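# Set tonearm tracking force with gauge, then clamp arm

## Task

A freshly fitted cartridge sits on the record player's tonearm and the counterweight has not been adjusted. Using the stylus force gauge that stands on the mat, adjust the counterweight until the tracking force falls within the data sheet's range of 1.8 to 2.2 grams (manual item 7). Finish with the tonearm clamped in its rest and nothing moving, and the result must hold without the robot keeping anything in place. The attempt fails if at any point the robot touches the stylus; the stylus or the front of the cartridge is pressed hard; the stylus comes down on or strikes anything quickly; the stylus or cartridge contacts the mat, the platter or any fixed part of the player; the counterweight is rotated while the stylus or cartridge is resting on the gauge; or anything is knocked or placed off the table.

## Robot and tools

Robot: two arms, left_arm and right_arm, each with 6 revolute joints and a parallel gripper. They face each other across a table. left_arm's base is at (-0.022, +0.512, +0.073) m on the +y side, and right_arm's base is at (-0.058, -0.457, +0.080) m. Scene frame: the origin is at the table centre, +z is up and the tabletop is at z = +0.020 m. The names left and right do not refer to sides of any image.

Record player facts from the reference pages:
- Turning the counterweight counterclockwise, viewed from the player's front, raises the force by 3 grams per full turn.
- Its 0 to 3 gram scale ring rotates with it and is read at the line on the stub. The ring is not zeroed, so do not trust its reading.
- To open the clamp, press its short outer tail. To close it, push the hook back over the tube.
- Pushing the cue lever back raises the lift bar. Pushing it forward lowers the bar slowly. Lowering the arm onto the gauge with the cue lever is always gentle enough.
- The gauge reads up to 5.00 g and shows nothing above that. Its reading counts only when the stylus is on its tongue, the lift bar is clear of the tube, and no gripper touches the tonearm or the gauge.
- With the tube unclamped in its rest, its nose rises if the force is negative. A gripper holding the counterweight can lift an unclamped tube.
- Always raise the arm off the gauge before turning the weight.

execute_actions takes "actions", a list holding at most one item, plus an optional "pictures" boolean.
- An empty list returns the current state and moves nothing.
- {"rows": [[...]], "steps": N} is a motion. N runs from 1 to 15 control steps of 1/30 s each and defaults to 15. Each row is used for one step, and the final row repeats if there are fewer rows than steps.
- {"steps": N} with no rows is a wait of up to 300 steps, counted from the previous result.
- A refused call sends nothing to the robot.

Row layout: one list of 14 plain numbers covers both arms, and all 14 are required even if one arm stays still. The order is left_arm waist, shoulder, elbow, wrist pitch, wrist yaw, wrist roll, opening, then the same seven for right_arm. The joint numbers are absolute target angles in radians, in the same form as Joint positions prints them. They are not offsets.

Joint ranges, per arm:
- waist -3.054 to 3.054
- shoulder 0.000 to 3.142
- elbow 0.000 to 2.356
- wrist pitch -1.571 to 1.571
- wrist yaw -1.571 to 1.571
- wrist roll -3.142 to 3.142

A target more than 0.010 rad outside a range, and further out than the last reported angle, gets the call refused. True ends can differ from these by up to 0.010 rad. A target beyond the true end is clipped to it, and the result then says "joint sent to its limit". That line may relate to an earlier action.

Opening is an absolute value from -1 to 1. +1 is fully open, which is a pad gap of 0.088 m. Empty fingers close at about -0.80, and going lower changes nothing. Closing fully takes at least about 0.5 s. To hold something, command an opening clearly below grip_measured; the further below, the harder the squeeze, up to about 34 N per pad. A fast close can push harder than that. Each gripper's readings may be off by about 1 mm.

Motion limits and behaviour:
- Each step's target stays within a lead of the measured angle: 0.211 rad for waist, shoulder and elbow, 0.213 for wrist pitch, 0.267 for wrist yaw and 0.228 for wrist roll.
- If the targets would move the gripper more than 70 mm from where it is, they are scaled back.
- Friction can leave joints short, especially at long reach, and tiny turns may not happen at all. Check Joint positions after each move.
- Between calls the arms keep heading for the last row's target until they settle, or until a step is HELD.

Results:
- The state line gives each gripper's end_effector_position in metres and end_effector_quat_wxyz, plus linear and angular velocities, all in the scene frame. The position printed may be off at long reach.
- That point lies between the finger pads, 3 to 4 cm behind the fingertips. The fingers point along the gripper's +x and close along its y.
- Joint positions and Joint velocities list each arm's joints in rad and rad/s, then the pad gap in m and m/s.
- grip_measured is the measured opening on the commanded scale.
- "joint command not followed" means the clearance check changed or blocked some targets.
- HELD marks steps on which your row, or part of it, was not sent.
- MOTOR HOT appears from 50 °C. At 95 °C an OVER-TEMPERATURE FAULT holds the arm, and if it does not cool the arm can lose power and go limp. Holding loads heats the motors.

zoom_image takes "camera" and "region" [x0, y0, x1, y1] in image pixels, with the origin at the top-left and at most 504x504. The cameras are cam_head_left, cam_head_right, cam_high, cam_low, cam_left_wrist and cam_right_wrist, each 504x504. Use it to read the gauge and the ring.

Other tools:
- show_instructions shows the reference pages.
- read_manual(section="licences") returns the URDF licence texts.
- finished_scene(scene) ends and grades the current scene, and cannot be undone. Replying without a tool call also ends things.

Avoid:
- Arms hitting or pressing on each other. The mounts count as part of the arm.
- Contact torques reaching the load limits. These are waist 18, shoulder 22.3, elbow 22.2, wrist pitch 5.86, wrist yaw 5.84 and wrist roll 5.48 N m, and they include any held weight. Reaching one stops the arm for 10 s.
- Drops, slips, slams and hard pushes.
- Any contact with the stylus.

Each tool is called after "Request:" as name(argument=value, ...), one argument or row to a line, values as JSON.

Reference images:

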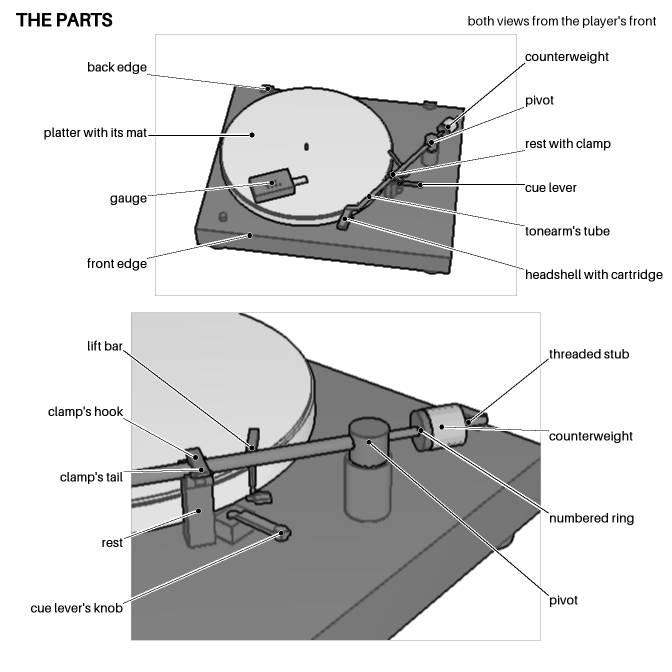

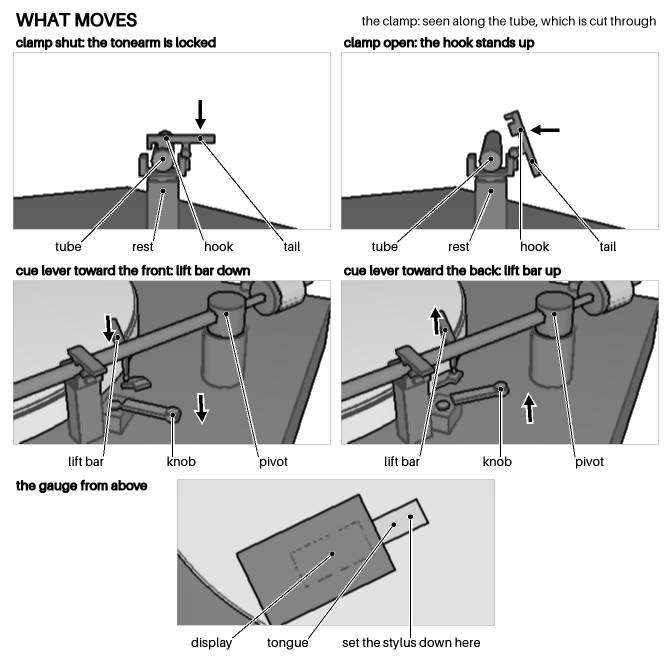

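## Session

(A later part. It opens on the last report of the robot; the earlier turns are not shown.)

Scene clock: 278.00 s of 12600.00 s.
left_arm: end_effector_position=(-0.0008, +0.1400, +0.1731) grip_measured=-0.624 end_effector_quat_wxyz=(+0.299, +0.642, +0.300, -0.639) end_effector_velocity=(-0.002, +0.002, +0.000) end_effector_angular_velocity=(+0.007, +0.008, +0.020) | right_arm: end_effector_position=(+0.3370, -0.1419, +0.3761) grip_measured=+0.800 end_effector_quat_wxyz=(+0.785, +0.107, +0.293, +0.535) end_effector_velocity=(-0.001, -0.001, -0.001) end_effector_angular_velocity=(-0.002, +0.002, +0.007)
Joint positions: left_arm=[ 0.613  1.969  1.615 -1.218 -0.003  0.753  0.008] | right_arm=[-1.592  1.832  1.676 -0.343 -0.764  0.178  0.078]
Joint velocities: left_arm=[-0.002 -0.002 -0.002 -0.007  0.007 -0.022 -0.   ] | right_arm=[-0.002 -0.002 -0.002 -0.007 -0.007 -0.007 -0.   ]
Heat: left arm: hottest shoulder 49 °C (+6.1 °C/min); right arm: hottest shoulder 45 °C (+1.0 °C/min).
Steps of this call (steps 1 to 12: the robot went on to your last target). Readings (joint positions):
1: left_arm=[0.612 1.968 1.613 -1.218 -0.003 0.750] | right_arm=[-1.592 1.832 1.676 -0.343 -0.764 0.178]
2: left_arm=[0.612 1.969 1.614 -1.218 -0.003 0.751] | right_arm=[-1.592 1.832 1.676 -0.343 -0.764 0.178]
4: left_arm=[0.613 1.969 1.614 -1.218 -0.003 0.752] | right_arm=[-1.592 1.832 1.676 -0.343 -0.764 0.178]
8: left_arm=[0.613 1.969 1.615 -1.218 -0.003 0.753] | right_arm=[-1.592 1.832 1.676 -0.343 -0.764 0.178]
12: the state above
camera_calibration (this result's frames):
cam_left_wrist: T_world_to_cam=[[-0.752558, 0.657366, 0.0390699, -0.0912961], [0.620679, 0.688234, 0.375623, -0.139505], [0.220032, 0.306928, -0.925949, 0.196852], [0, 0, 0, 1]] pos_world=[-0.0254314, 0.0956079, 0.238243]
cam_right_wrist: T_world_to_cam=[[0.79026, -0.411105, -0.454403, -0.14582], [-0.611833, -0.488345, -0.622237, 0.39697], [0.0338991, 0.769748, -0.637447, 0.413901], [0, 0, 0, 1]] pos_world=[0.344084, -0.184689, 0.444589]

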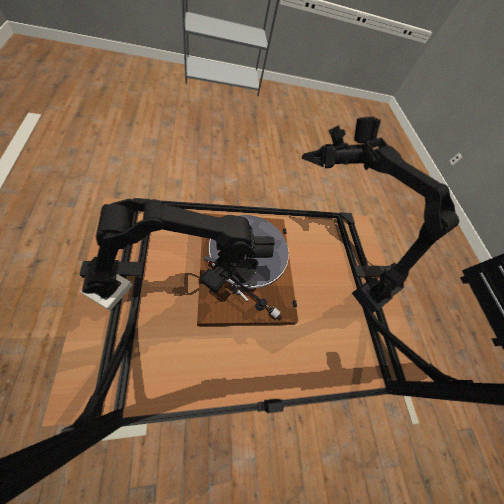

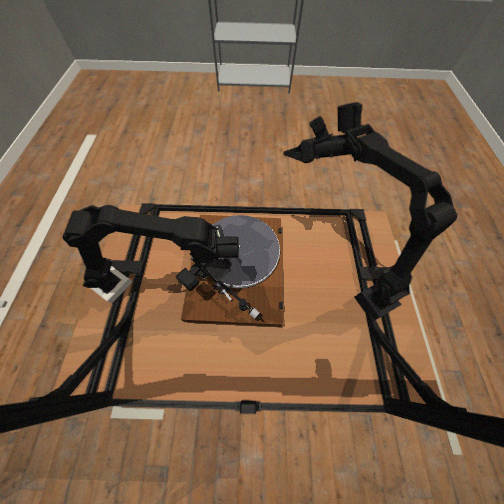

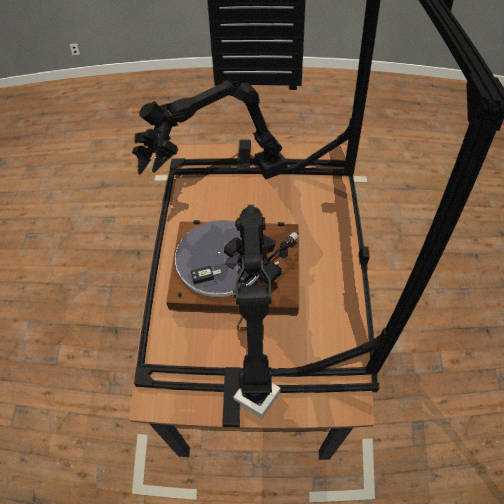

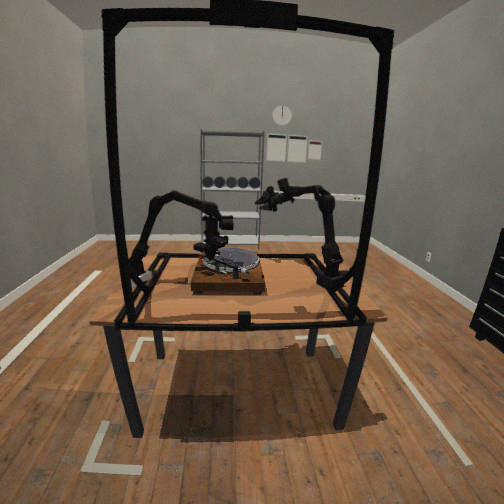

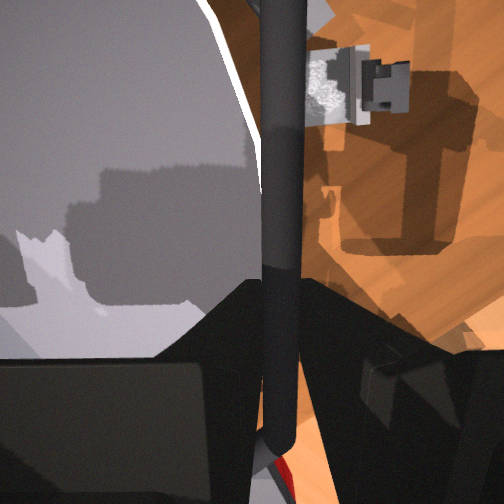

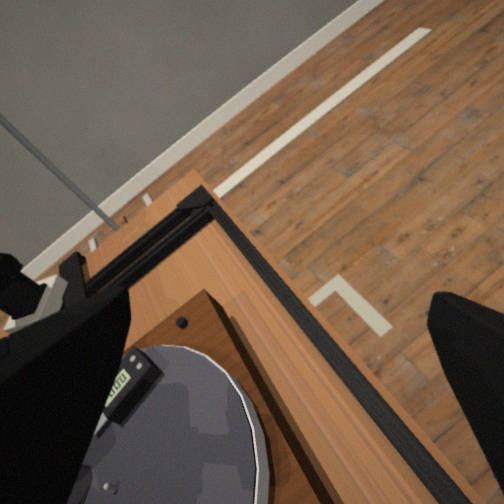

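Request:
execute_actions(
  actions=[
    {"rows":[[0.617,1.985,1.636,-1.219,0,0.773,-0.67,-1.592,1.831,1.677,-0.343,-0.764,0.178,0.8],[0.620,1.991,1.644,-1.222,0,0.788,-0.67,-1.592,1.831,1.677,-0.343,-0.764,0.178,0.8],[0.623,1.996,1.651,-1.224,0,0.802,-0.67,-1.592,1.831,1.677,-0.343,-0.764,0.178,0.8],[0.626,2.001,1.659,-1.227,0,0.817,-0.67,-1.592,1.831,1.677,-0.343,-0.764,0.178,0.8],[0.629,2.007,1.667,-1.229,0,0.832,-0.67,-1.592,1.831,1.677,-0.343,-0.764,0.178,0.8],[0.632,2.012,1.675,-1.231,0,0.847,-0.67,-1.592,1.831,1.677,-0.343,-0.764,0.178,0.8],[0.635,2.017,1.683,-1.234,0,0.862,-0.67,-1.592,1.831,1.677,-0.343,-0.764,0.178,0.8],[0.638,2.023,1.690,-1.236,0,0.876,-0.67,-1.592,1.831,1.677,-0.343,-0.764,0.178,0.8],[0.641,2.028,1.698,-1.239,0,0.891,-0.67,-1.592,1.831,1.677,-0.343,-0.764,0.178,0.8],[0.644,2.033,1.706,-1.241,0,0.906,-0.67,-1.592,1.831,1.677,-0.343,-0.764,0.178,0.8],[0.647,2.039,1.714,-1.243,0,0.921,-0.67,-1.592,1.831,1.677,-0.343,-0.764,0.178,0.8],[0.650,2.044,1.722,-1.246,0,0.936,-0.67,-1.592,1.831,1.677,-0.343,-0.764,0.178,0.8],[0.653,2.049,1.729,-1.248,0,0.950,-0.67,-1.592,1.831,1.677,-0.343,-0.764,0.178,0.8],[0.656,2.055,1.737,-1.251,0,0.965,-0.67,-1.592,1.831,1.677,-0.343,-0.764,0.178,0.8],[0.659,2.060,1.745,-1.253,0,0.98,-0.67,-1.592,1.831,1.677,-0.343,-0.764,0.178,0.8]],"steps":15},
  ],
  pictures=false,
)

Request:
execute_actions(
  actions=[
    {"rows":[[0.661,2.067,1.755,-1.257,0,0.994,-0.67,-1.592,1.831,1.677,-0.343,-0.764,0.178,0.8],[0.663,2.074,1.766,-1.260,0,1.007,-0.67,-1.592,1.831,1.677,-0.343,-0.764,0.178,0.8],[0.665,2.080,1.776,-1.264,0,1.021,-0.67,-1.592,1.831,1.677,-0.343,-0.764,0.178,0.8],[0.667,2.087,1.787,-1.267,0,1.035,-0.67,-1.592,1.831,1.677,-0.343,-0.764,0.178,0.8],[0.669,2.094,1.797,-1.271,0,1.048,-0.67,-1.592,1.831,1.677,-0.343,-0.764,0.178,0.8],[0.672,2.101,1.807,-1.275,0,1.062,-0.67,-1.592,1.831,1.677,-0.343,-0.764,0.178,0.8],[0.674,2.108,1.818,-1.278,0,1.076,-0.67,-1.592,1.831,1.677,-0.343,-0.764,0.178,0.8],[0.676,2.114,1.828,-1.282,0,1.089,-0.67,-1.592,1.831,1.677,-0.343,-0.764,0.178,0.8],[0.678,2.121,1.839,-1.285,0,1.103,-0.67,-1.592,1.831,1.677,-0.343,-0.764,0.178,0.8],[0.680,2.128,1.849,-1.289,0,1.117,-0.67,-1.592,1.831,1.677,-0.343,-0.764,0.178,0.8],[0.682,2.135,1.859,-1.293,0,1.130,-0.67,-1.592,1.831,1.677,-0.343,-0.764,0.178,0.8],[0.684,2.142,1.870,-1.296,0,1.144,-0.67,-1.592,1.831,1.677,-0.343,-0.764,0.178,0.8],[0.686,2.148,1.880,-1.300,0,1.158,-0.67,-1.592,1.831,1.677,-0.343,-0.764,0.178,0.8],[0.688,2.155,1.891,-1.303,0,1.171,-0.67,-1.592,1.831,1.677,-0.343,-0.764,0.178,0.8],[0.690,2.160,1.901,-1.307,0,1.185,-0.67,-1.592,1.831,1.677,-0.343,-0.764,0.178,0.8]],"steps":15},
  ],
  pictures=false,
)

Request:
execute_actions(
  actions=[
    {"steps":15},
  ],
)

Scene clock: 300.87 s of 12600.00 s.
left_arm: end_effector_position=(+0.0159, +0.1239, +0.1734) grip_measured=-0.624 end_effector_quat_wxyz=(+0.252, +0.662, +0.251, -0.660) end_effector_velocity=(+0.036, -0.038, -0.001) end_effector_angular_velocity=(-0.005, -0.008, -0.352) | right_arm: end_effector_position=(+0.3370, -0.1419, +0.3760) grip_measured=+0.800 end_effector_quat_wxyz=(+0.785, +0.107, +0.293, +0.535) end_effector_velocity=(-0.002, +0.000, -0.002) end_effector_angular_velocity=(-0.002, -0.004, +0.024)
Joint positions: left_arm=[ 0.653  2.037  1.714 -1.247 -0.004  0.94   0.008] | right_arm=[-1.592  1.832  1.676 -0.343 -0.764  0.178  0.078]
Joint velocities: left_arm=[ 0.081  0.164  0.237 -0.066 -0.007  0.432 -0.   ] | right_arm=[-0.002  0.002 -0.002 -0.007 -0.022 -0.022 -0.   ]
Heat: left arm: hottest shoulder 48 °C (+3.0 °C/min); right arm: hottest shoulder 46 °C (+2.0 °C/min).
Steps of this call (steps 1 to 15: the robot went on to your last target; steps 16 to 90: nothing new was sent; then 19.37 s passed at rest; steps 91 to 105: all 15 steps of this action). Readings (joint positions):
91: left_arm=[0.614 1.971 1.617 -1.219 -0.003 0.756] | right_arm=[-1.592 1.832 1.676 -0.343 -0.764 0.178]
92: left_arm=[0.616 1.973 1.621 -1.220 -0.004 0.763] | right_arm=[-1.592 1.832 1.676 -0.343 -0.764 0.178]
94: left_arm=[0.620 1.980 1.631 -1.223 -0.004 0.785] | right_arm=[-1.592 1.832 1.676 -0.343 -0.764 0.178]
98: left_arm=[0.633 1.999 1.659 -1.232 -0.004 0.839] | right_arm=[-1.592 1.832 1.676 -0.343 -0.764 0.178]
105: the state above

Scene clock: 301.37 s of 12600.00 s.
left_arm: end_effector_position=(+0.0320, +0.1020, +0.1740) grip_measured=-0.624 end_effector_quat_wxyz=(+0.194, +0.682, +0.192, -0.679) end_effector_velocity=(+0.030, -0.042, +0.000) end_effector_angular_velocity=(+0.000, -0.008, -0.347) | right_arm: end_effector_position=(+0.3370, -0.1419, +0.3760) grip_measured=+0.800 end_effector_quat_wxyz=(+0.785, +0.107, +0.293, +0.535) end_effector_velocity=(-0.003, -0.000, +0.000) end_effector_angular_velocity=(+0.004, +0.005, +0.019)
Joint positions: left_arm=[ 0.687  2.134  1.864 -1.298 -0.004  1.148  0.008] | right_arm=[-1.592  1.832  1.676 -0.343 -0.764  0.178  0.078]
Joint velocities: left_arm=[ 0.056  0.198  0.31  -0.11  -0.007  0.403 -0.   ] | right_arm=[-0.002 -0.002 -0.002 -0.007 -0.022 -0.007 -0.   ]
Heat: left arm: hottest shoulder 48 °C (+3.0 °C/min); right arm: hottest shoulder 46 °C (+2.0 °C/min).
Steps of this call (steps 1 to 15: all 15 steps of this action). Readings (joint positions):
1: left_arm=[0.656 2.043 1.722 -1.250 -0.004 0.955] | right_arm=[-1.592 1.832 1.676 -0.343 -0.764 0.178]
2: left_arm=[0.659 2.049 1.731 -1.253 -0.004 0.969] | right_arm=[-1.592 1.832 1.676 -0.343 -0.764 0.178]
4: left_arm=[0.664 2.061 1.751 -1.260 -0.004 0.997] | right_arm=[-1.592 1.832 1.676 -0.343 -0.764 0.178]
8: left_arm=[0.673 2.088 1.791 -1.274 -0.004 1.053] | right_arm=[-1.592 1.832 1.676 -0.343 -0.764 0.178]
15: the state above

Scene clock: 301.87 s of 12600.00 s.
left_arm: end_effector_position=(+0.0342, +0.0985, +0.1741) grip_measured=-0.624 end_effector_quat_wxyz=(+0.185, +0.684, +0.182, -0.682) end_effector_velocity=(-0.003, +0.004, +0.004) end_effector_angular_velocity=(+0.011, +0.009, +0.020) | right_arm: end_effector_position=(+0.3370, -0.1419, +0.3760) grip_measured=+0.800 end_effector_quat_wxyz=(+0.785, +0.107, +0.293, +0.535) end_effector_velocity=(-0.002, -0.002, +0.002) end_effector_angular_velocity=(+0.004, +0.010, +0.001)
Joint positions: left_arm=[ 0.691  2.15   1.889 -1.306 -0.004  1.18   0.008] | right_arm=[-1.592  1.832  1.676 -0.343 -0.764  0.178  0.078]
Joint velocities: left_arm=[-0.002 -0.007  0.002 -0.022  0.007 -0.022  0.   ] | right_arm=[-0.002 -0.007 -0.002 -0.007 -0.007  0.007  0.   ]
Heat: left arm: hottest shoulder 48 °C (+3.0 °C/min); right arm: hottest shoulder 46 °C (+2.0 °C/min).
Steps of this call (steps 1 to 15: the robot went on to your last target). Readings (joint positions):
1: left_arm=[0.688 2.140 1.872 -1.300 -0.004 1.159] | right_arm=[-1.592 1.832 1.676 -0.343 -0.764 0.178]
2: left_arm=[0.689 2.143 1.878 -1.302 -0.004 1.166] | right_arm=[-1.592 1.832 1.676 -0.343 -0.764 0.178]
4: left_arm=[0.690 2.147 1.883 -1.304 -0.004 1.173] | right_arm=[-1.592 1.832 1.676 -0.343 -0.764 0.178]
8: left_arm=[0.691 2.149 1.888 -1.305 -0.004 1.178] | right_arm=[-1.592 1.832 1.676 -0.343 -0.764 0.178]
15: the state above
camera_calibration (this result's frames):
cam_left_wrist: T_world_to_cam=[[-0.482388, 0.875229, 0.0357214, -0.0678214], [0.818325, 0.435727, 0.374816, -0.114731], [0.312485, 0.210038, -0.926411, 0.209228], [0, 0, 0, 1]] pos_world=[-0.00420945, 0.0654048, 0.239257]
cam_right_wrist: T_world_to_cam=[[0.790105, -0.411182, -0.454602, -0.145714], [-0.612045, -0.488452, -0.621945, 0.396855], [0.0336817, 0.769639, -0.637591, 0.413987], [0, 0, 0, 1]] pos_world=[0.344078, -0.184691, 0.444534]

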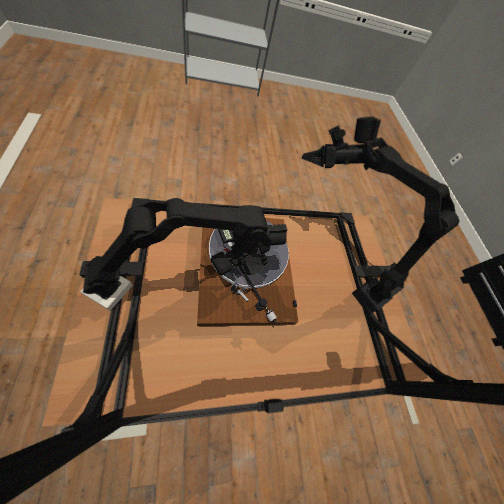

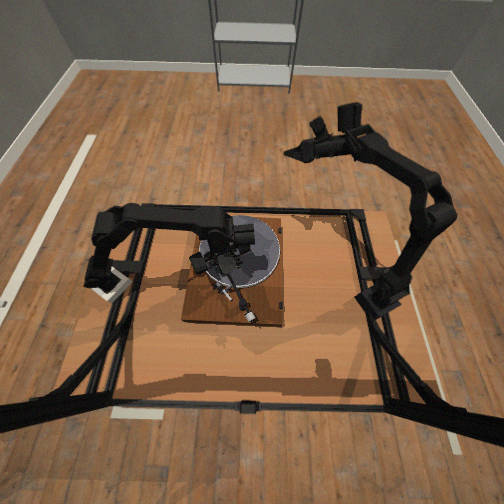

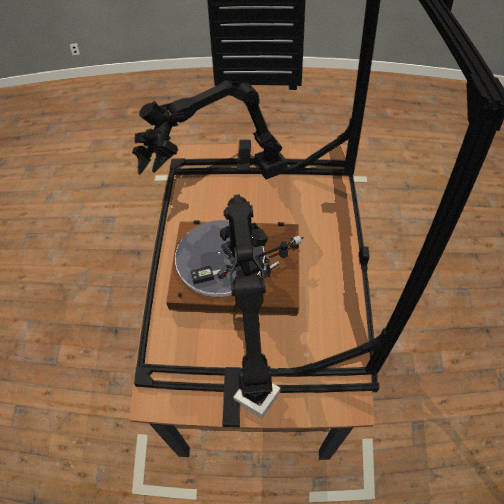

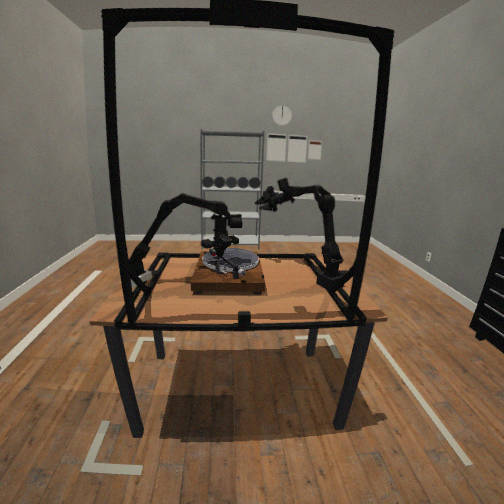

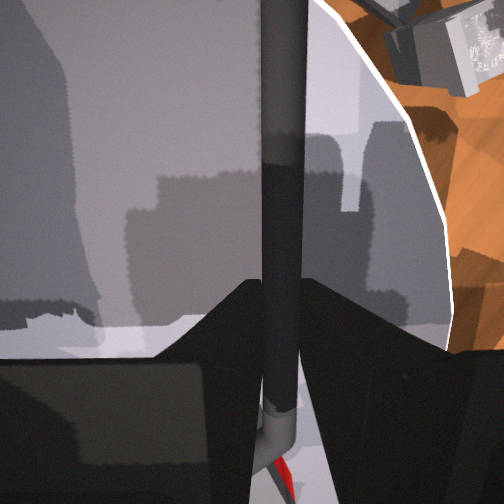

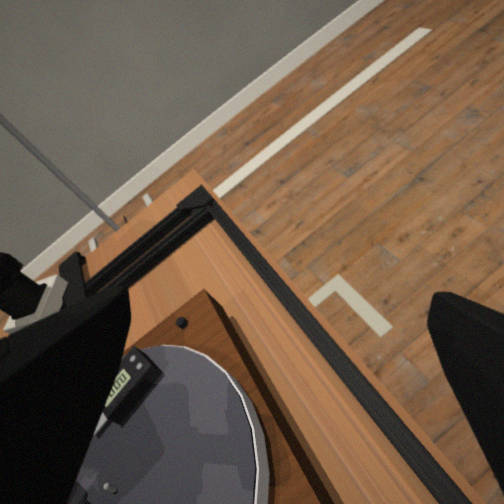

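Request:
execute_actions(
  actions=[
    {"rows":[[0.690,2.158,1.885,-1.303,0,1.183,-0.67,-1.592,1.831,1.677,-0.343,-0.764,0.178,0.8],[0.690,2.158,1.878,-1.30,0,1.183,-0.67,-1.592,1.831,1.677,-0.343,-0.764,0.178,0.8],[0.690,2.158,1.874,-1.296,0,1.183,-0.67,-1.592,1.831,1.677,-0.343,-0.764,0.178,0.8],[0.690,2.158,1.870,-1.292,0,1.183,-0.67,-1.592,1.831,1.677,-0.343,-0.764,0.178,0.8],[0.690,2.158,1.866,-1.288,0,1.183,-0.67,-1.592,1.831,1.677,-0.343,-0.764,0.178,0.8],[0.690,2.158,1.862,-1.284,0,1.183,-0.67,-1.592,1.831,1.677,-0.343,-0.764,0.178,0.8],[0.690,2.158,1.858,-1.280,0,1.183,-0.67,-1.592,1.831,1.677,-0.343,-0.764,0.178,0.8],[0.690,2.158,1.854,-1.276,0,1.183,-0.67,-1.592,1.831,1.677,-0.343,-0.764,0.178,0.8],[0.690,2.158,1.850,-1.273,0,1.183,-0.67,-1.592,1.831,1.677,-0.343,-0.764,0.178,0.8]],"steps":15},
  ],
  pictures=false,
)

Request:
execute_actions(
  actions=[
    {"steps":12},
  ],
  pictures=false,
)

Scene clock: 311.03 s of 12600.00 s.
left_arm: end_effector_position=(+0.0343, +0.0989, +0.1693) grip_measured=-0.624 end_effector_quat_wxyz=(+0.185, +0.683, +0.183, -0.683) end_effector_velocity=(-0.004, +0.001, -0.002) end_effector_angular_velocity=(-0.001, +0.022, +0.005) | right_arm: end_effector_position=(+0.3370, -0.1419, +0.3761) grip_measured=+0.800 end_effector_quat_wxyz=(+0.785, +0.107, +0.292, +0.535) end_effector_velocity=(+0.001, -0.002, -0.001) end_effector_angular_velocity=(-0.008, -0.002, -0.006)
Joint positions: left_arm=[ 0.693  2.149  1.868 -1.287  0.     1.181  0.008] | right_arm=[-1.592  1.832  1.676 -0.343 -0.764  0.178  0.078]
Joint velocities: left_arm=[-0.002 -0.002 -0.012  0.007  0.022 -0.007 -0.   ] | right_arm=[-0.002 -0.002 -0.002 -0.007  0.007 -0.007 -0.   ]
Heat: left arm: hottest shoulder 49 °C (+3.0 °C/min); right arm: hottest shoulder 46 °C (+1.0 °C/min).
Steps of this call (steps 1 to 15: the robot went on to your last target; steps 16 to 90: nothing new was sent; then 5.67 s passed at rest; steps 91 to 105: all 15 steps of this action). Readings (joint positions):
91: left_arm=[0.691 2.150 1.889 -1.306 -0.004 1.180] | right_arm=[-1.592 1.832 1.676 -0.343 -0.764 0.178]
92: left_arm=[0.691 2.150 1.889 -1.306 -0.004 1.180] | right_arm=[-1.592 1.832 1.676 -0.343 -0.764 0.178]
94: left_arm=[0.691 2.150 1.887 -1.304 -0.004 1.180] | right_arm=[-1.592 1.832 1.676 -0.343 -0.764 0.178]
98: left_arm=[0.693 2.150 1.876 -1.295 -0.001 1.181] | right_arm=[-1.592 1.832 1.676 -0.343 -0.764 0.178]
105: the state above

Scene clock: 311.43 s of 12600.00 s.
left_arm: end_effector_position=(+0.0343, +0.0988, +0.1693) grip_measured=-0.624 end_effector_quat_wxyz=(+0.185, +0.683, +0.182, -0.683) end_effector_velocity=(+0.002, +0.001, +0.004) end_effector_angular_velocity=(+0.001, -0.022, +0.005) | right_arm: end_effector_position=(+0.3370, -0.1419, +0.3761) grip_measured=+0.800 end_effector_quat_wxyz=(+0.785, +0.107, +0.292, +0.535) end_effector_velocity=(-0.001, -0.001, -0.001) end_effector_angular_velocity=(-0.006, -0.012, +0.012)
Joint positions: left_arm=[ 0.693  2.149  1.867 -1.286  0.     1.181  0.008] | right_arm=[-1.592  1.832  1.676 -0.343 -0.764  0.178  0.078]
Joint velocities: left_arm=[-0.002 -0.007  0.002 -0.007 -0.022 -0.007 -0.   ] | right_arm=[-0.002 -0.002 -0.002 -0.007 -0.007 -0.022 -0.   ]
Heat: left arm: hottest shoulder 49 °C (+3.0 °C/min); right arm: hottest shoulder 46 °C (+1.0 °C/min).
Steps of this call (steps 1 to 12: the robot went on to your last target). Readings (joint positions):
1: left_arm=[0.693 2.149 1.868 -1.286 0.000 1.181] | right_arm=[-1.592 1.832 1.676 -0.343 -0.764 0.178]
2: left_arm=[0.693 2.149 1.868 -1.286 0.000 1.181] | right_arm=[-1.592 1.832 1.676 -0.343 -0.764 0.178]
4: left_arm=[0.693 2.149 1.868 -1.286 0.000 1.181] | right_arm=[-1.592 1.832 1.676 -0.343 -0.764 0.178]
8: left_arm=[0.693 2.149 1.867 -1.286 0.000 1.181] | right_arm=[-1.592 1.832 1.676 -0.343 -0.764 0.178]
12: the state above

Request:
execute_actions(
  actions=[
    {"rows":[[0.691,2.155,1.867,-1.286,0,1.183,-0.62,-1.592,1.831,1.677,-0.343,-0.764,0.178,0.8],[0.691,2.155,1.867,-1.286,0,1.183,-0.60,-1.592,1.831,1.677,-0.343,-0.764,0.178,0.8],[0.691,2.155,1.867,-1.286,0,1.183,-0.57,-1.592,1.831,1.677,-0.343,-0.764,0.178,0.8],[0.691,2.155,1.867,-1.286,0,1.183,-0.54,-1.592,1.831,1.677,-0.343,-0.764,0.178,0.8]],"steps":15},
  ],
)

Request:
zoom_image(
  camera="cam_low",
  region=[190, 235, 260, 285],
)

Request:
zoom_image(
  camera="cam_high",
  region=[185, 245, 255, 305],
)

Scene clock: 316.03 s of 12600.00 s.
left_arm: end_effector_position=(+0.0345, +0.0987, +0.1677) grip_measured=-0.541 end_effector_quat_wxyz=(+0.184, +0.683, +0.184, -0.682) end_effector_velocity=(+0.002, +0.002, +0.002) end_effector_angular_velocity=(+0.005, -0.021, +0.005) | right_arm: end_effector_position=(+0.3370, -0.1419, +0.3761) grip_measured=+0.800 end_effector_quat_wxyz=(+0.785, +0.107, +0.292, +0.535) end_effector_velocity=(+0.000, -0.003, -0.001) end_effector_angular_velocity=(-0.002, +0.002, +0.002)
Joint positions: left_arm=[ 0.693  2.152  1.867 -1.284 -0.001  1.181  0.012] | right_arm=[-1.592  1.832  1.676 -0.343 -0.764  0.178  0.078]
Joint velocities: left_arm=[-0.002 -0.007 -0.002 -0.007 -0.022 -0.007  0.001] | right_arm=[-0.007 -0.002 -0.002 -0.007 -0.007 -0.007 -0.   ]
Heat: left arm: hottest shoulder 49 °C (+3.1 °C/min); right arm: hottest shoulder 46 °C (+1.0 °C/min).
Steps of this call (steps 1 to 15: the robot went on to your last target; steps 16 to 90: nothing new was sent; then 1.10 s passed at rest; steps 91 to 105: all 15 steps of this action). Readings (joint positions):
91: left_arm=[0.693 2.148 1.867 -1.284 -0.001 1.181] | right_arm=[-1.592 1.832 1.676 -0.343 -0.764 0.178]
92: left_arm=[0.693 2.148 1.867 -1.284 -0.001 1.181] | right_arm=[-1.592 1.832 1.676 -0.343 -0.764 0.178]
94: left_arm=[0.693 2.148 1.867 -1.283 -0.001 1.181] | right_arm=[-1.592 1.832 1.676 -0.343 -0.764 0.178]
98: left_arm=[0.693 2.152 1.867 -1.284 -0.001 1.181] | right_arm=[-1.592 1.832 1.676 -0.343 -0.764 0.178]
105: the state above
camera_calibration (this result's frames):
cam_left_wrist: T_world_to_cam=[[-0.482925, 0.874795, 0.0389555, -0.068136], [0.81924, 0.435651, 0.372898, -0.112394], [0.309238, 0.211996, -0.927054, 0.203186], [0, 0, 0, 1]] pos_world=[-0.00365987, 0.0654949, 0.232931]
cam_right_wrist: T_world_to_cam=[[0.790471, -0.411045, -0.45409, -0.146], [-0.611554, -0.488487, -0.6224, 0.396917], [0.0340173, 0.76969, -0.637511, 0.413877], [0, 0, 0, 1]] pos_world=[0.344066, -0.184681, 0.444595]

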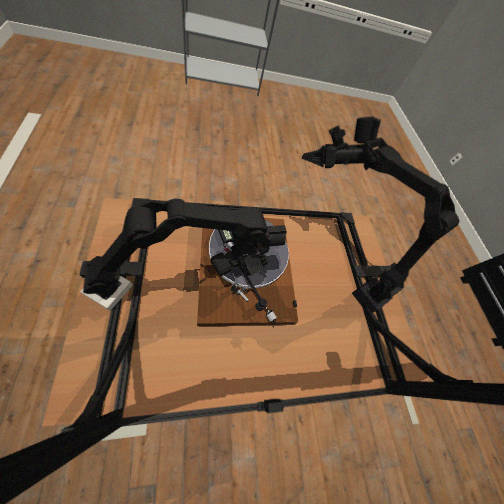

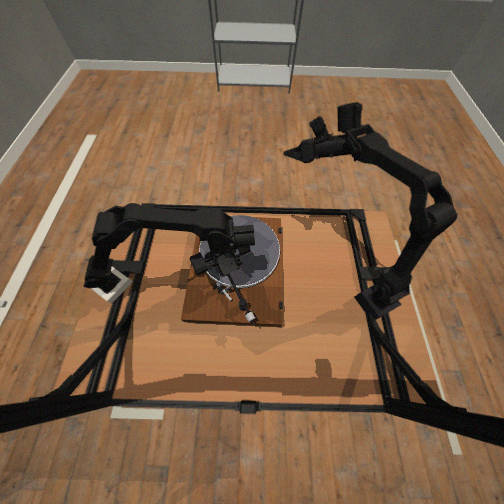

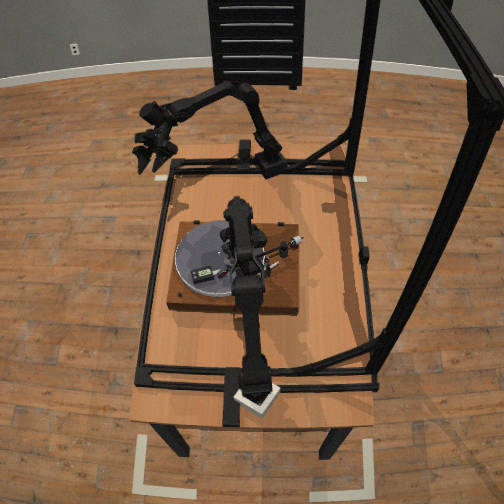

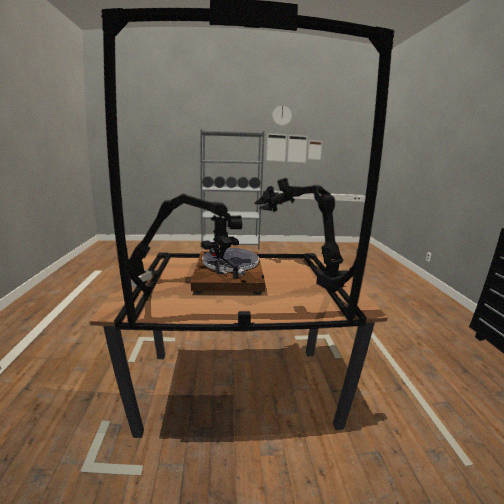

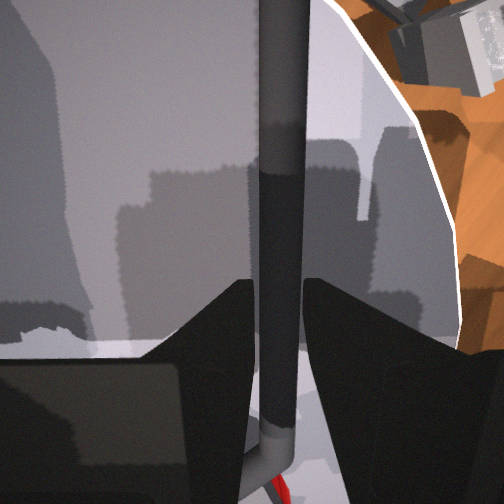

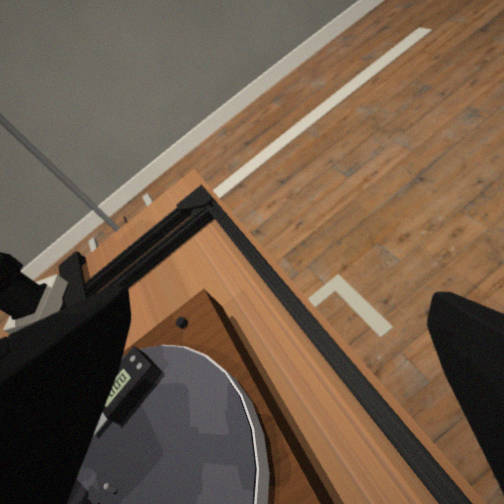

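Region (190, 235, 260, 285) of cam_low's 504x504 image, scaled by 7.200, with more detail than that image has; it fills the top 360 rows of this view, and the rest is white.

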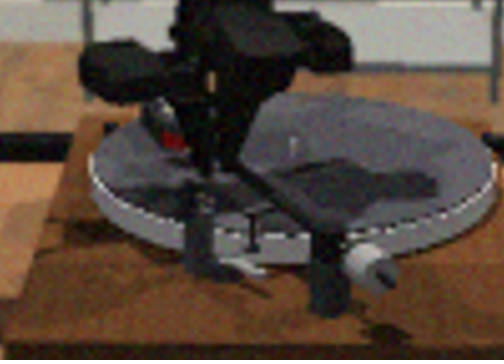

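Region (185, 245, 255, 305) of cam_high's 504x504 image, scaled by 7.200, with more detail than that image has; it fills the top 432 rows of this view, and the rest is white.

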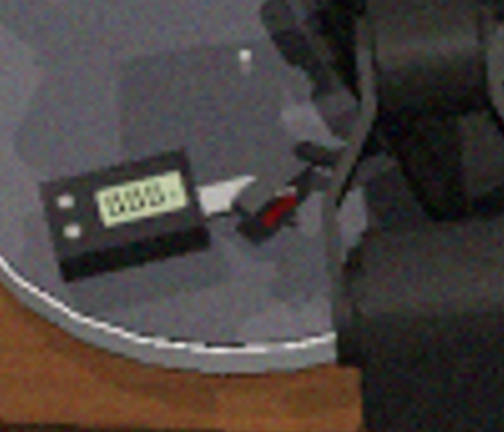

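Request:
execute_actions(
  actions=[
    {"rows":[[0.694,2.160,1.878,-1.287,0,1.19,-0.54,-1.592,1.831,1.677,-0.343,-0.764,0.178,0.8],[0.695,2.166,1.887,-1.290,0,1.199,-0.54,-1.592,1.831,1.677,-0.343,-0.764,0.178,0.8],[0.696,2.172,1.896,-1.294,0,1.209,-0.54,-1.592,1.831,1.677,-0.343,-0.764,0.178,0.8],[0.697,2.177,1.906,-1.297,0,1.218,-0.54,-1.592,1.831,1.677,-0.343,-0.764,0.178,0.8],[0.698,2.183,1.915,-1.300,0,1.228,-0.54,-1.592,1.831,1.677,-0.343,-0.764,0.178,0.8],[0.699,2.189,1.924,-1.303,0,1.237,-0.54,-1.592,1.831,1.677,-0.343,-0.764,0.178,0.8],[0.700,2.195,1.933,-1.307,0,1.247,-0.54,-1.592,1.831,1.677,-0.343,-0.764,0.178,0.8],[0.701,2.200,1.942,-1.310,0,1.256,-0.54,-1.592,1.831,1.677,-0.343,-0.764,0.178,0.8],[0.702,2.206,1.952,-1.313,0,1.265,-0.54,-1.592,1.831,1.677,-0.343,-0.764,0.178,0.8],[0.703,2.212,1.961,-1.317,0,1.275,-0.54,-1.592,1.831,1.677,-0.343,-0.764,0.178,0.8],[0.703,2.218,1.970,-1.320,0,1.284,-0.54,-1.592,1.831,1.677,-0.343,-0.764,0.178,0.8],[0.704,2.224,1.979,-1.323,0,1.294,-0.54,-1.592,1.831,1.677,-0.343,-0.764,0.178,0.8],[0.705,2.229,1.989,-1.326,0,1.303,-0.54,-1.592,1.831,1.677,-0.343,-0.764,0.178,0.8],[0.705,2.235,1.998,-1.330,0,1.313,-0.54,-1.592,1.831,1.677,-0.343,-0.764,0.178,0.8],[0.706,2.241,2.007,-1.333,0,1.322,-0.54,-1.592,1.831,1.677,-0.343,-0.764,0.178,0.8]],"steps":15},
  ],
  pictures=false,
)

Request:
execute_actions(
  actions=[
    {"steps":15},
  ],
)

Request:
zoom_image(
  camera="cam_high",
  region=[185, 245, 255, 305],
)

Scene clock: 335.83 s of 12600.00 s.
left_arm: end_effector_position=(+0.0401, +0.0846, +0.1685) grip_measured=-0.540 end_effector_quat_wxyz=(+0.149, +0.692, +0.146, -0.691) end_effector_velocity=(+0.013, -0.031, -0.004) end_effector_angular_velocity=(+0.018, -0.006, -0.254) | right_arm: end_effector_position=(+0.3370, -0.1419, +0.3761) grip_measured=+0.800 end_effector_quat_wxyz=(+0.785, +0.107, +0.292, +0.535) end_effector_velocity=(+0.001, -0.002, -0.001) end_effector_angular_velocity=(-0.008, -0.002, -0.006)
Joint positions: left_arm=[ 0.701  2.216  1.973 -1.323 -0.001  1.295  0.013] | right_arm=[-1.592  1.832  1.676 -0.343 -0.764  0.178  0.078]
Joint velocities: left_arm=[ 0.017  0.173  0.266 -0.11  -0.007  0.271  0.   ] | right_arm=[-0.002 -0.002 -0.002 -0.007  0.007 -0.007 -0.   ]
Heat: left arm: hottest shoulder 51 °C (+2.0 °C/min); right arm: hottest shoulder 46 °C (+1.0 °C/min). Fold the left arm in close to its base before you think long.
MOTOR HOT: a motor of the left arm reached 50 °C. Now the hottest motor of the left arm, joint 2 (shoulder), reports 51 °C. The temperature limit of the motors' drives, at which the controller stops that arm, is 95 °C. To cool a motor, set the load down, stop pushing, or move to a pose that needs little force.
Steps of this call (steps 1 to 15: the robot went on to your last target; steps 16 to 90: nothing new was sent; then 16.30 s passed at rest; steps 91 to 105: all 15 steps of this action). Readings (joint positions):
91: left_arm=[0.693 2.153 1.867 -1.284 -0.001 1.181] | right_arm=[-1.592 1.832 1.676 -0.343 -0.764 0.178]
92: left_arm=[0.693 2.153 1.868 -1.286 -0.001 1.185] | right_arm=[-1.592 1.832 1.676 -0.343 -0.764 0.178]
94: left_arm=[0.693 2.158 1.877 -1.291 -0.001 1.197] | right_arm=[-1.592 1.832 1.676 -0.343 -0.764 0.178]
98: left_arm=[0.694 2.176 1.910 -1.301 -0.001 1.230] | right_arm=[-1.592 1.832 1.676 -0.343 -0.764 0.178]
105: the state above

Scene clock: 336.33 s of 12600.00 s.
left_arm: end_effector_position=(+0.0411, +0.0818, +0.1683) grip_measured=-0.540 end_effector_quat_wxyz=(+0.142, +0.693, +0.139, -0.693) end_effector_velocity=(-0.000, +0.002, +0.000) end_effector_angular_velocity=(+0.008, -0.006, +0.005) | right_arm: end_effector_position=(+0.3370, -0.1419, +0.3761) grip_measured=+0.800 end_effector_quat_wxyz=(+0.785, +0.107, +0.292, +0.535) end_effector_velocity=(-0.005, +0.002, +0.000) end_effector_angular_velocity=(+0.004, +0.005, +0.024)
Joint positions: left_arm=[ 0.703  2.231  1.995 -1.331 -0.001  1.317  0.013] | right_arm=[-1.592  1.832  1.676 -0.343 -0.764  0.178  0.078]
Joint velocities: left_arm=[-0.002 -0.002 -0.002 -0.007 -0.007 -0.007 -0.   ] | right_arm=[ 0.002 -0.002 -0.002 -0.007 -0.022 -0.007 -0.   ]
Heat: left arm: hottest shoulder 51 °C (+2.0 °C/min); right arm: hottest shoulder 46 °C (+1.0 °C/min). Fold the left arm in close to its base before you think long.
MOTOR HOT: still on. Now the hottest motor of the left arm, joint 2 (shoulder), reports 51 °C; a drive's own limit is 95 °C.
Steps of this call (steps 1 to 15: the robot went on to your last target). Readings (joint positions):
1: left_arm=[0.702 2.221 1.980 -1.325 -0.001 1.302] | right_arm=[-1.592 1.832 1.676 -0.343 -0.764 0.178]
2: left_arm=[0.703 2.224 1.985 -1.326 -0.001 1.307] | right_arm=[-1.592 1.832 1.676 -0.343 -0.764 0.178]
4: left_arm=[0.703 2.228 1.991 -1.329 -0.001 1.312] | right_arm=[-1.592 1.832 1.676 -0.343 -0.764 0.178]
8: left_arm=[0.703 2.230 1.994 -1.331 -0.001 1.316] | right_arm=[-1.592 1.832 1.676 -0.343 -0.764 0.178]
15: the state above
camera_calibration (this result's frames):
cam_left_wrist: T_world_to_cam=[[-0.368936, 0.928754, 0.0360744, -0.0587353], [0.86737, 0.330086, 0.372441, -0.10398], [0.333998, 0.168697, -0.927355, 0.207839], [0, 0, 0, 1]] pos_world=[-0.000898104, 0.0538113, 0.233586]
cam_right_wrist: T_world_to_cam=[[0.790471, -0.411045, -0.45409, -0.146], [-0.611554, -0.488487, -0.6224, 0.396917], [0.0340173, 0.76969, -0.637511, 0.413877], [0, 0, 0, 1]] pos_world=[0.344066, -0.184681, 0.444595]

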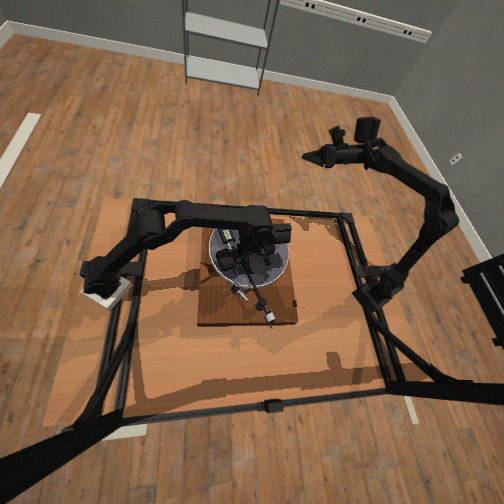

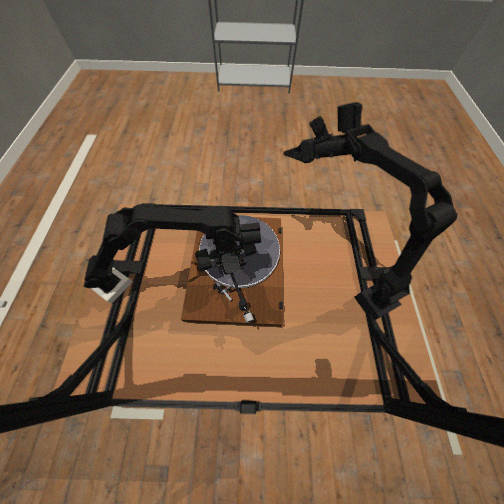

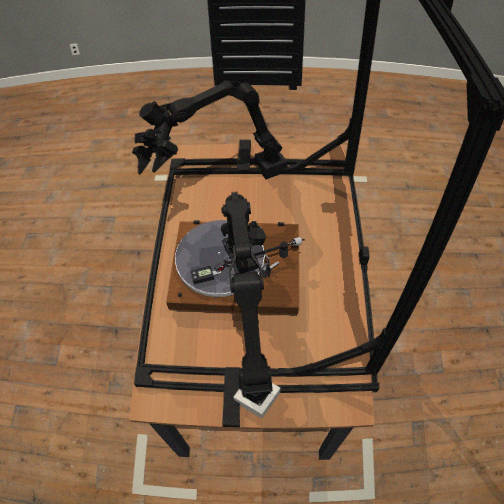

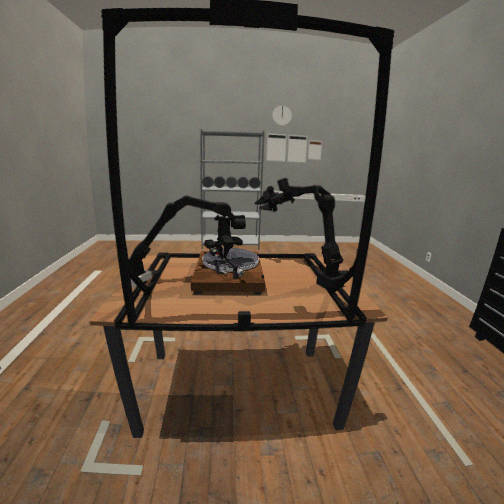

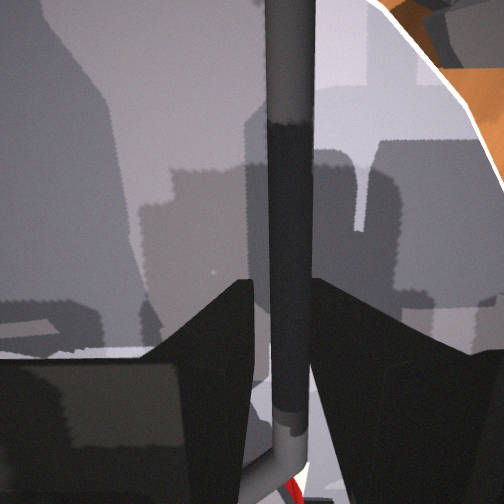

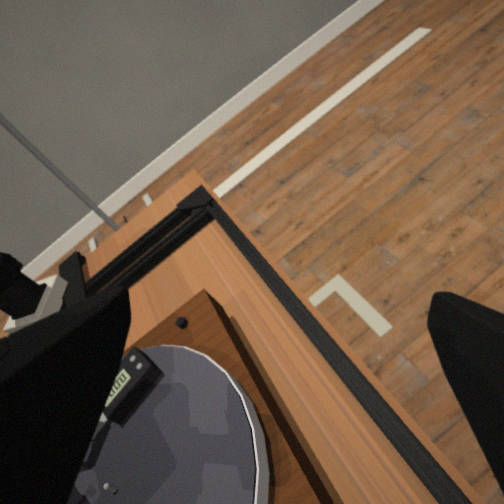

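Region (185, 245, 255, 305) of cam_high's 504x504 image, scaled by 7.200, with more detail than that image has; it fills the top 432 rows of this view, and the rest is white.

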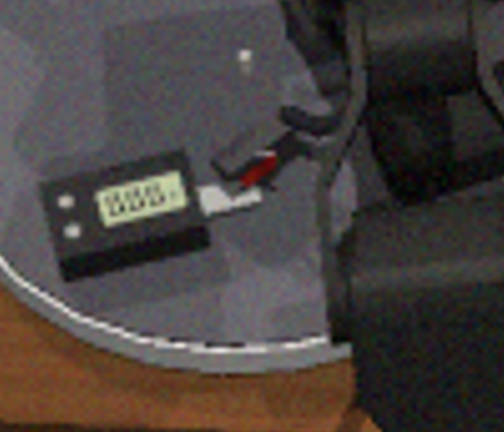

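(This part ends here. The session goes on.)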